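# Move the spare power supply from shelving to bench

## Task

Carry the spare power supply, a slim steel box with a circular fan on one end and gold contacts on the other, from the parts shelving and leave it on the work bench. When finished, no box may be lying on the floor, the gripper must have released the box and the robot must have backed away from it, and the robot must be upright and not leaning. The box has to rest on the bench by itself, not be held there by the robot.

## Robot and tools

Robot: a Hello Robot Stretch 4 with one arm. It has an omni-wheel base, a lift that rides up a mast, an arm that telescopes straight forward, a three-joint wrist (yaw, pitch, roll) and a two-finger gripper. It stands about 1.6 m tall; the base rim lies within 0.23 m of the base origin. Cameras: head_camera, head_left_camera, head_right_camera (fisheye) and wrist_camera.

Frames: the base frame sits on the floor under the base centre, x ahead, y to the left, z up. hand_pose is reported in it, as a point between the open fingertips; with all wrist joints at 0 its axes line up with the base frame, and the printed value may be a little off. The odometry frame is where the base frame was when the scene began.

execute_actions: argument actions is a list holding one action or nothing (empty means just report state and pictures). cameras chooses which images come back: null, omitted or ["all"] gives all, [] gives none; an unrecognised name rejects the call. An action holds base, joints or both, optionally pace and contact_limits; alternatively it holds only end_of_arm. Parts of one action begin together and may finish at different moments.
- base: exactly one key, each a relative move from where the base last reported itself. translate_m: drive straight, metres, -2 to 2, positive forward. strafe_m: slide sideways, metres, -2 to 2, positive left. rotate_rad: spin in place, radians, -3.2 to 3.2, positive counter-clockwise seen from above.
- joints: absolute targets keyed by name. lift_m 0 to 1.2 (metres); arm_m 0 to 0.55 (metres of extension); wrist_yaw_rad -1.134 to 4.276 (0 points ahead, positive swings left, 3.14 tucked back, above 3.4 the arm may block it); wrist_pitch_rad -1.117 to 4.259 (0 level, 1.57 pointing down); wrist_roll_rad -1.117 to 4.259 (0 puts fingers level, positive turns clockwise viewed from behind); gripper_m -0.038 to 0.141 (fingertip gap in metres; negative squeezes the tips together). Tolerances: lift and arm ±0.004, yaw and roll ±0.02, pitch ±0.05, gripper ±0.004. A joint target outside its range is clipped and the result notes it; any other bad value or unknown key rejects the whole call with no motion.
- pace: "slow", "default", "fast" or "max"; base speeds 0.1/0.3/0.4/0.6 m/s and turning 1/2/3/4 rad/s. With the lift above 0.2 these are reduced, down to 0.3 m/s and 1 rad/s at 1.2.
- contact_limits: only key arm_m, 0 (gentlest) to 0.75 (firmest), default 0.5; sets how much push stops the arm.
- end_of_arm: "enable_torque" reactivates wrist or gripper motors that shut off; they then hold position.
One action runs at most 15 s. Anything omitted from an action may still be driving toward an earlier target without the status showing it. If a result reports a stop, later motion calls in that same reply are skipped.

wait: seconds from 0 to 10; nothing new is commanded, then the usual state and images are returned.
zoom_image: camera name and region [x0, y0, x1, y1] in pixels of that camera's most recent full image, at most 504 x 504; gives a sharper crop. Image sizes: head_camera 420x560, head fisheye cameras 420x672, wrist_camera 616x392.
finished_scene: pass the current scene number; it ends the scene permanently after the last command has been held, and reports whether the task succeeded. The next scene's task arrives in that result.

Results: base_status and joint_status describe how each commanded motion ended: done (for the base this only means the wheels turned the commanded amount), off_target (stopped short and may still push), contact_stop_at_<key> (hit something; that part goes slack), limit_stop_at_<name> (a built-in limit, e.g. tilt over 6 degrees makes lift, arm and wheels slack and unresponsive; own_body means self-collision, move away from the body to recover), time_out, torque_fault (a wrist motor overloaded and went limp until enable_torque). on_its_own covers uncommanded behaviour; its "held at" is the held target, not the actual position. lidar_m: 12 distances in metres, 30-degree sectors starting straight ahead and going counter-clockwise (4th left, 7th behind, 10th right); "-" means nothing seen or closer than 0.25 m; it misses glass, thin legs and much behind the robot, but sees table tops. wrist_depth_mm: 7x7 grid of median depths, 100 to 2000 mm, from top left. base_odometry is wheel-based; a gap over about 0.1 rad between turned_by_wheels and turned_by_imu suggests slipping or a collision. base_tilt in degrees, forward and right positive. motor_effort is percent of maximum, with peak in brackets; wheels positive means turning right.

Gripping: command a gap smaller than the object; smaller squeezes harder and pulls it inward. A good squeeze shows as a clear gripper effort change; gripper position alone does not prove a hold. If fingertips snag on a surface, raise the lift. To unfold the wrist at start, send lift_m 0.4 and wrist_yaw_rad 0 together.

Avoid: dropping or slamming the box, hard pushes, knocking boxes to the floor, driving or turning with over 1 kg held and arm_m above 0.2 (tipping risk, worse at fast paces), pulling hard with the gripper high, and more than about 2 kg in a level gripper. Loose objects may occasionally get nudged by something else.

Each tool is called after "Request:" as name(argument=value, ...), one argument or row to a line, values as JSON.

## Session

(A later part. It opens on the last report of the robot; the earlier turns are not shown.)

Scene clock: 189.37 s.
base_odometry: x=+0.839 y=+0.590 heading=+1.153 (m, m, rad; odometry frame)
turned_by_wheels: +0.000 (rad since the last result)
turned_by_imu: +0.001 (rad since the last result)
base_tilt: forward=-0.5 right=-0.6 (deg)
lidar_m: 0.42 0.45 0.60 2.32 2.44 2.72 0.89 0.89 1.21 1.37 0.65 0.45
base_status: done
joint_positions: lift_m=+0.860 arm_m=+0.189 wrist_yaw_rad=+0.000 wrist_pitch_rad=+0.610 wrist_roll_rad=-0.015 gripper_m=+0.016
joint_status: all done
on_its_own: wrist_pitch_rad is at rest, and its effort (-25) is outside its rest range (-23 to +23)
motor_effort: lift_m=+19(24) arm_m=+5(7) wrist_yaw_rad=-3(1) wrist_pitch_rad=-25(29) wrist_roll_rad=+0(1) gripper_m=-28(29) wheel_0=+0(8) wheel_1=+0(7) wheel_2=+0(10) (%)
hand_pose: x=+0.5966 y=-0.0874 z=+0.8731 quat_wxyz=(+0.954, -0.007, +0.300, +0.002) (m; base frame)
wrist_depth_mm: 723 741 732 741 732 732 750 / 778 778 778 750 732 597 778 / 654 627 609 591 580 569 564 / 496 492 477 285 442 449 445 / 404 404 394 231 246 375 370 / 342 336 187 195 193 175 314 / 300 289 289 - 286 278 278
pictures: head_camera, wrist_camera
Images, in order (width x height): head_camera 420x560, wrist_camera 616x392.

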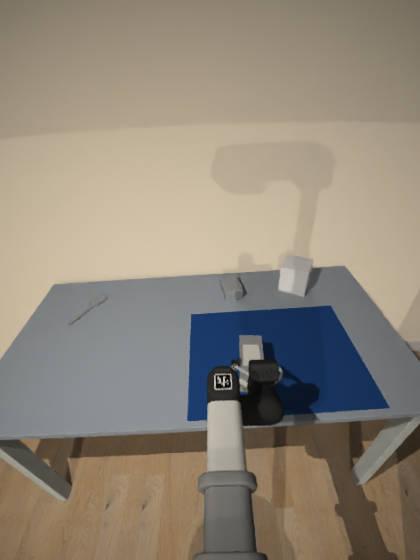

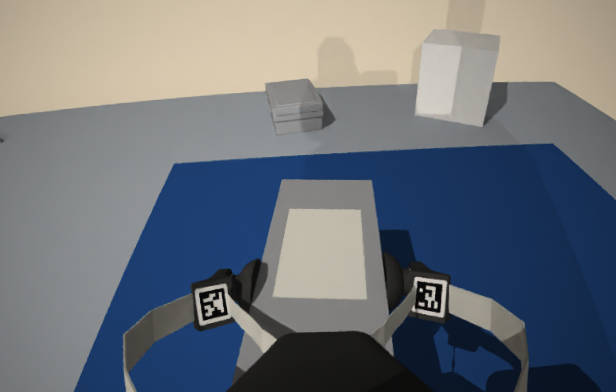

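Request:
execute_actions(
  actions=[
    {"joints": {"arm_m": 0.26, "lift_m": 0.805}},
  ],
  cameras=[],
)

Request:
execute_actions(
  actions=[
    {"joints": {"lift_m": 0.794}, "pace": "slow"},
  ],
  cameras=["wrist_camera"],
)

Scene clock: 194.77 s.
base_odometry: x=+0.839 y=+0.590 heading=+1.153 (m, m, rad; odometry frame)
turned_by_wheels: +0.000 (rad since the last result)
turned_by_imu: -0.002 (rad since the last result)
base_tilt: forward=-0.6 right=-0.4 (deg)
lidar_m: 0.42 0.44 0.65 2.32 2.42 2.69 0.90 0.90 1.21 1.36 0.65 0.45
base_status: not commanded
joint_positions: lift_m=+0.805 arm_m=+0.259 wrist_yaw_rad=+0.000 wrist_pitch_rad=+0.610 wrist_roll_rad=-0.015 gripper_m=+0.016
joint_status: all done
on_its_own: wrist_pitch_rad is at rest, and its effort (-27) is outside its rest range (-23 to +23)
motor_effort: lift_m=+19(18) arm_m=+5(6) wrist_yaw_rad=-2(2) wrist_pitch_rad=-27(27) wrist_roll_rad=+0(0) gripper_m=-29(27) wheel_0=+0(0) wheel_1=+1(0) wheel_2=+0(0) (%)
hand_pose: x=+0.6665 y=-0.0874 z=+0.8180 quat_wxyz=(+0.954, -0.007, +0.300, +0.002) (m; base frame)
wrist_depth_mm: 661 668 676 691 683 484 683 / 699 683 676 554 627 521 621 / 521 504 488 477 462 459 452 / 399 392 384 283 355 362 362 / 327 320 317 229 247 301 296 / 272 271 187 193 192 175 252 / 238 232 233 - 230 223 -
pictures: none
No camera images: the call's "cameras" was empty. Leave "cameras" out to get every camera's image.

Scene clock: 195.53 s.
base_odometry: x=+0.839 y=+0.590 heading=+1.153 (m, m, rad; odometry frame)
turned_by_wheels: +0.000 (rad since the last result)
turned_by_imu: +0.000 (rad since the last result)
base_tilt: forward=-0.4 right=-0.6 (deg)
lidar_m: 0.42 0.45 0.60 2.30 2.41 2.71 0.89 0.90 1.24 1.35 0.63 0.45
base_status: not commanded
joint_positions: lift_m=+0.794 arm_m=+0.259 wrist_yaw_rad=+0.000 wrist_pitch_rad=+0.610 wrist_roll_rad=-0.015 gripper_m=+0.016
joint_status: all done
on_its_own: wrist_pitch_rad is at rest, and its effort (-27) is outside its rest range (-23 to +23)
motor_effort: lift_m=+18(19) arm_m=+6(5) wrist_yaw_rad=-2(3) wrist_pitch_rad=-27(27) wrist_roll_rad=+0(1) gripper_m=-29(28) wheel_0=+0(0) wheel_1=+0(0) wheel_2=+0(0) (%)
hand_pose: x=+0.6665 y=-0.0874 z=+0.8070 quat_wxyz=(+0.954, -0.007, +0.300, +0.002) (m; base frame)
wrist_depth_mm: 654 661 668 676 683 480 691 / 691 676 627 521 597 525 591 / 496 480 466 455 442 430 430 / 384 373 368 285 340 347 342 / 312 304 300 231 246 286 283 / 260 257 188 194 192 175 240 / 228 222 221 - 218 213 -
pictures: wrist_camera
Images, in order (width x height): wrist_camera 616x392.

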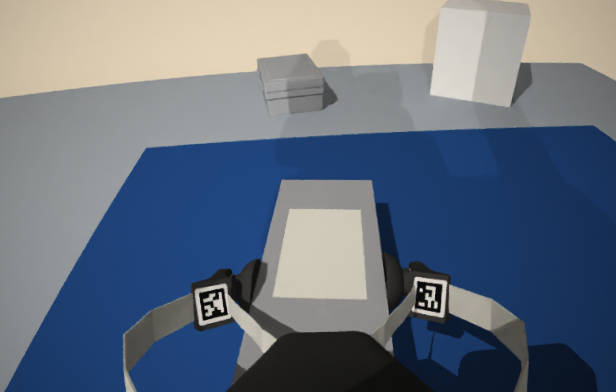

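Request:
execute_actions(
  actions=[
    {"joints": {"lift_m": 0.786}, "pace": "slow"},
  ],
  cameras=[],
)

Scene clock: 196.97 s.
base_odometry: x=+0.839 y=+0.590 heading=+1.153 (m, m, rad; odometry frame)
turned_by_wheels: +0.000 (rad since the last result)
turned_by_imu: -0.001 (rad since the last result)
base_tilt: forward=-0.6 right=-0.4 (deg)
lidar_m: 0.43 0.45 0.63 2.32 2.43 2.68 0.90 0.90 1.21 1.37 0.65 0.45
base_status: not commanded
joint_positions: lift_m=+0.786 arm_m=+0.259 wrist_yaw_rad=+0.000 wrist_pitch_rad=+0.609 wrist_roll_rad=-0.015 gripper_m=+0.016
joint_status: all done
on_its_own: wrist_pitch_rad is at rest, and its effort (-26) is outside its rest range (-23 to +23)
motor_effort: lift_m=+18(18) arm_m=+6(5) wrist_yaw_rad=-2(2) wrist_pitch_rad=-26(25) wrist_roll_rad=+0(1) gripper_m=-27(28) wheel_0=+0(0) wheel_1=+0(0) wheel_2=+0(0) (%)
hand_pose: x=+0.6666 y=-0.0874 z=+0.7992 quat_wxyz=(+0.954, -0.007, +0.300, +0.002) (m; base frame)
wrist_depth_mm: 661 668 668 683 683 484 691 / 683 661 621 512 580 512 580 / 480 466 445 436 427 418 415 / 373 357 355 281 329 332 329 / 300 294 291 229 245 276 272 / 250 248 187 195 193 175 233 / 220 214 214 - 211 206 -
pictures: none
No camera images: the call's "cameras" was empty. Leave "cameras" out to get every camera's image.

Request:
execute_actions(
  actions=[
    {"joints": {"lift_m": 0.779}, "pace": "slow"},
  ],
  cameras=["wrist_camera"],
)

Scene clock: 198.80 s.
base_odometry: x=+0.839 y=+0.590 heading=+1.153 (m, m, rad; odometry frame)
turned_by_wheels: +0.000 (rad since the last result)
turned_by_imu: -0.001 (rad since the last result)
base_tilt: forward=-0.6 right=-0.4 (deg)
lidar_m: 0.41 0.46 0.62 2.32 2.41 2.69 0.86 0.90 1.23 1.37 0.66 0.45
base_status: not commanded
joint_positions: lift_m=+0.779 arm_m=+0.259 wrist_yaw_rad=-0.002 wrist_pitch_rad=+0.605 wrist_roll_rad=-0.015 gripper_m=+0.016
joint_status: all done
motor_effort: lift_m=+14(18) arm_m=+5(5) wrist_yaw_rad=+3(3) wrist_pitch_rad=-14(24) wrist_roll_rad=-1(0) gripper_m=-27(27) wheel_0=+0(0) wheel_1=+0(1) wheel_2=-2(2) (%)
hand_pose: x=+0.6671 y=-0.0878 z=+0.7935 quat_wxyz=(+0.955, -0.007, +0.298, +0.001) (m; base frame)
wrist_depth_mm: 661 668 668 668 676 484 691 / 691 661 621 512 591 512 580 / 480 466 449 436 424 424 415 / 366 357 349 279 327 330 327 / 296 291 290 229 244 274 271 / 246 246 186 195 192 175 230 / 216 211 211 - 208 203 -
pictures: wrist_camera
Images, in order (width x height): wrist_camera 616x392.

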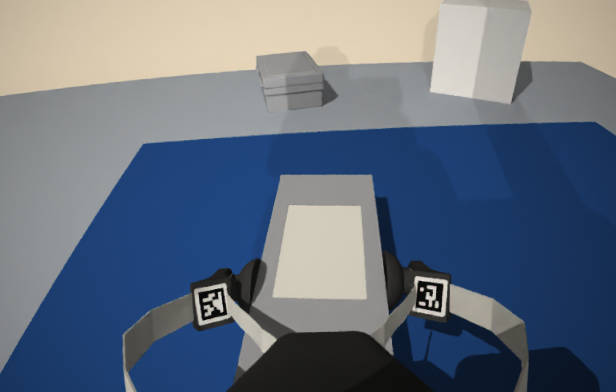

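Request:
execute_actions(
  actions=[
    {"joints": {"lift_m": 0.775}, "pace": "slow"},
  ],
  cameras=[],
)

Request:
execute_actions(
  actions=[
    {"joints": {"gripper_m": 0.13}},
  ],
  cameras=["wrist_camera"],
)

Scene clock: 200.93 s.
base_odometry: x=+0.839 y=+0.590 heading=+1.153 (m, m, rad; odometry frame)
turned_by_wheels: +0.000 (rad since the last result)
turned_by_imu: -0.001 (rad since the last result)
base_tilt: forward=-0.6 right=-0.5 (deg)
lidar_m: 0.41 0.45 0.61 2.34 2.44 2.67 0.89 0.89 1.24 1.37 0.65 0.45
base_status: not commanded
joint_positions: lift_m=+0.776 arm_m=+0.259 wrist_yaw_rad=-0.004 wrist_pitch_rad=+0.601 wrist_roll_rad=-0.015 gripper_m=+0.015
joint_status: all done
motor_effort: lift_m=+11(13) arm_m=+5(5) wrist_yaw_rad=+11(11) wrist_pitch_rad=-3(14) wrist_roll_rad=+0(0) gripper_m=-24(24) wheel_0=+3(2) wheel_1=+3(3) wheel_2=-5(5) (%)
hand_pose: x=+0.6675 y=-0.0883 z=+0.7906 quat_wxyz=(+0.955, -0.007, +0.296, +0.000) (m; base frame)
wrist_depth_mm: 668 668 661 676 683 484 683 / 683 676 627 512 597 512 597 / 480 469 449 439 430 424 421 / 368 357 351 277 327 334 330 / 296 291 289 229 235 274 270 / 246 245 185 194 191 175 230 / 216 210 211 - 208 202 -
pictures: none
No camera images: the call's "cameras" was empty. Leave "cameras" out to get every camera's image.

Scene clock: 203.00 s.
base_odometry: x=+0.839 y=+0.590 heading=+1.153 (m, m, rad; odometry frame)
turned_by_wheels: +0.000 (rad since the last result)
turned_by_imu: -0.001 (rad since the last result)
base_tilt: forward=-0.6 right=-0.4 (deg)
lidar_m: 0.40 0.44 0.59 2.31 2.41 2.70 0.86 0.89 1.23 1.36 0.63 0.44
base_status: not commanded
joint_positions: lift_m=+0.775 arm_m=+0.259 wrist_yaw_rad=+0.000 wrist_pitch_rad=+0.601 wrist_roll_rad=-0.015 gripper_m=+0.130
joint_status: all done
motor_effort: lift_m=+15(15) arm_m=+6(5) wrist_yaw_rad=+0(13) wrist_pitch_rad=-2(5) wrist_roll_rad=-1(1) gripper_m=-2(24) wheel_0=+2(2) wheel_1=+2(3) wheel_2=-4(6) (%)
hand_pose: x=+0.6678 y=-0.0875 z=+0.7903 quat_wxyz=(+0.955, -0.007, +0.296, +0.002) (m; base frame)
wrist_depth_mm: 654 661 668 676 668 480 691 / 676 654 615 512 580 512 580 / 480 459 439 430 418 415 410 / 362 353 345 271 319 327 325 / 290 289 283 224 266 270 265 / 241 242 197 189 194 218 226 / 213 207 207 - 204 200 -
pictures: wrist_camera
Images, in order (width x height): wrist_camera 616x392.

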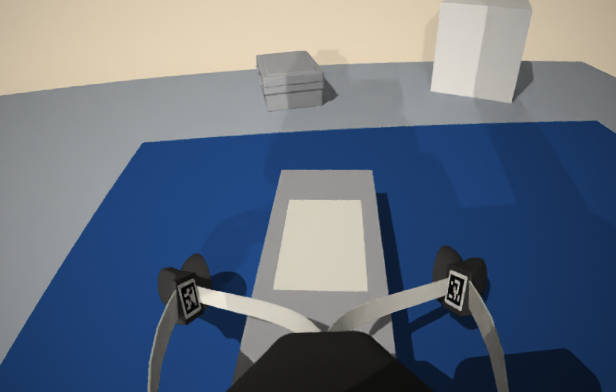

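Request:
execute_actions(
  actions=[
    {"joints": {"lift_m": 0.85}},
  ],
  cameras=[],
)

Request:
execute_actions(
  actions=[
    {"base": {"translate_m": -0.3}, "joints": {"arm_m": 0.0}, "pace": "fast"},
  ],
  cameras=["head_camera", "head_left_camera", "head_right_camera"],
)

Scene clock: 206.90 s.
base_odometry: x=+0.839 y=+0.590 heading=+1.153 (m, m, rad; odometry frame)
turned_by_wheels: +0.000 (rad since the last result)
turned_by_imu: -0.002 (rad since the last result)
base_tilt: forward=-0.5 right=-0.4 (deg)
lidar_m: 0.43 0.46 0.63 2.32 2.44 2.65 0.89 0.90 1.19 1.35 0.67 0.43
base_status: not commanded
joint_positions: lift_m=+0.850 arm_m=+0.259 wrist_yaw_rad=+0.000 wrist_pitch_rad=+0.602 wrist_roll_rad=-0.015 gripper_m=+0.130
joint_status: all done
motor_effort: lift_m=+22(24) arm_m=+5(5) wrist_yaw_rad=-1(1) wrist_pitch_rad=-3(3) wrist_roll_rad=-1(1) gripper_m=+0(2) wheel_0=+2(2) wheel_1=+2(2) wheel_2=-4(4) (%)
hand_pose: x=+0.6678 y=-0.0875 z=+0.8647 quat_wxyz=(+0.955, -0.007, +0.296, +0.002) (m; base frame)
wrist_depth_mm: 654 668 668 676 683 668 683 / 715 707 723 715 715 521 723 / 647 634 609 549 585 549 564 / 496 488 477 462 459 449 442 / 402 397 392 340 377 368 366 / 334 330 221 279 300 298 309 / 296 286 293 - 286 273 274
pictures: none
No camera images: the call's "cameras" was empty. Leave "cameras" out to get every camera's image.

Scene clock: 209.07 s.
base_odometry: x=+0.717 y=+0.315 heading=+1.153 (m, m, rad; odometry frame)
turned_by_wheels: +0.000 (rad since the last result)
turned_by_imu: -0.003 (rad since the last result)
base_tilt: forward=-0.5 right=-0.5 (deg)
lidar_m: 0.73 0.76 1.03 2.32 2.27 3.25 0.75 0.57 0.80 1.35 1.44 0.78
base_status: done
joint_positions: lift_m=+0.850 arm_m=+0.001 wrist_yaw_rad=+0.000 wrist_pitch_rad=+0.602 wrist_roll_rad=-0.015 gripper_m=+0.130
joint_status: all done
motor_effort: lift_m=+22(22) arm_m=-4(6) wrist_yaw_rad=-1(1) wrist_pitch_rad=-3(4) wrist_roll_rad=-1(1) gripper_m=-2(1) wheel_0=+0(5) wheel_1=+0(5) wheel_2=-2(10) (%)
hand_pose: x=+0.4096 y=-0.0875 z=+0.8646 quat_wxyz=(+0.955, -0.007, +0.296, +0.002) (m; base frame)
wrist_depth_mm: 1160 1182 1182 1160 1025 1160 1205 / 946 904 842 768 798 788 831 / 654 627 609 597 615 609 603 / 640 1430 1430 1464 1464 1576 1499 / 1464 1464 1464 1430 1430 1397 820 / 1229 1229 221 1229 1138 931 1118 / 1078 1060 1078 - 1078 1025 1042
pictures: head_camera, head_left_camera, head_right_camera
Images, in order (width x height): head_camera 420x560, head_left_camera 420x672, head_right_camera 420x672.

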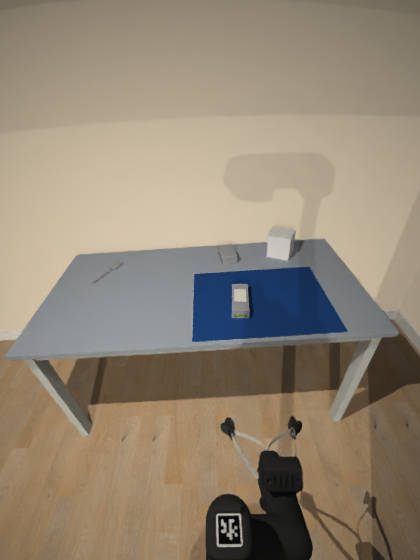

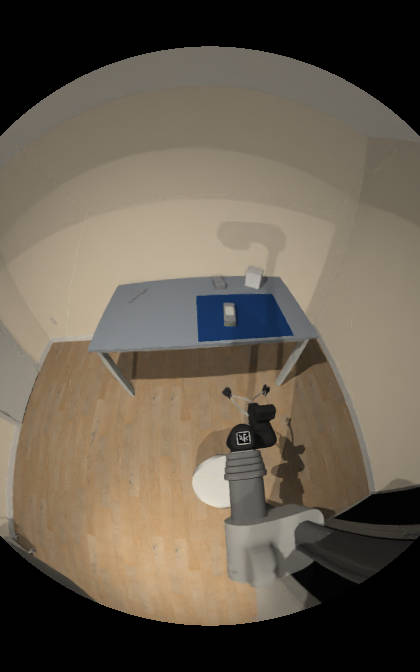

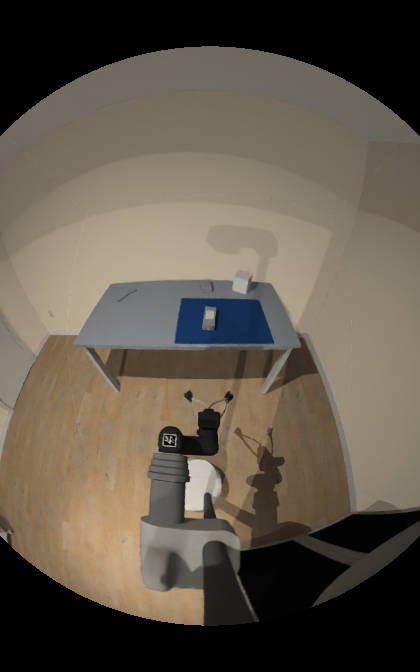

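Request:
finished_scene(
  scene=2,
)

The scene is finished: the task was done.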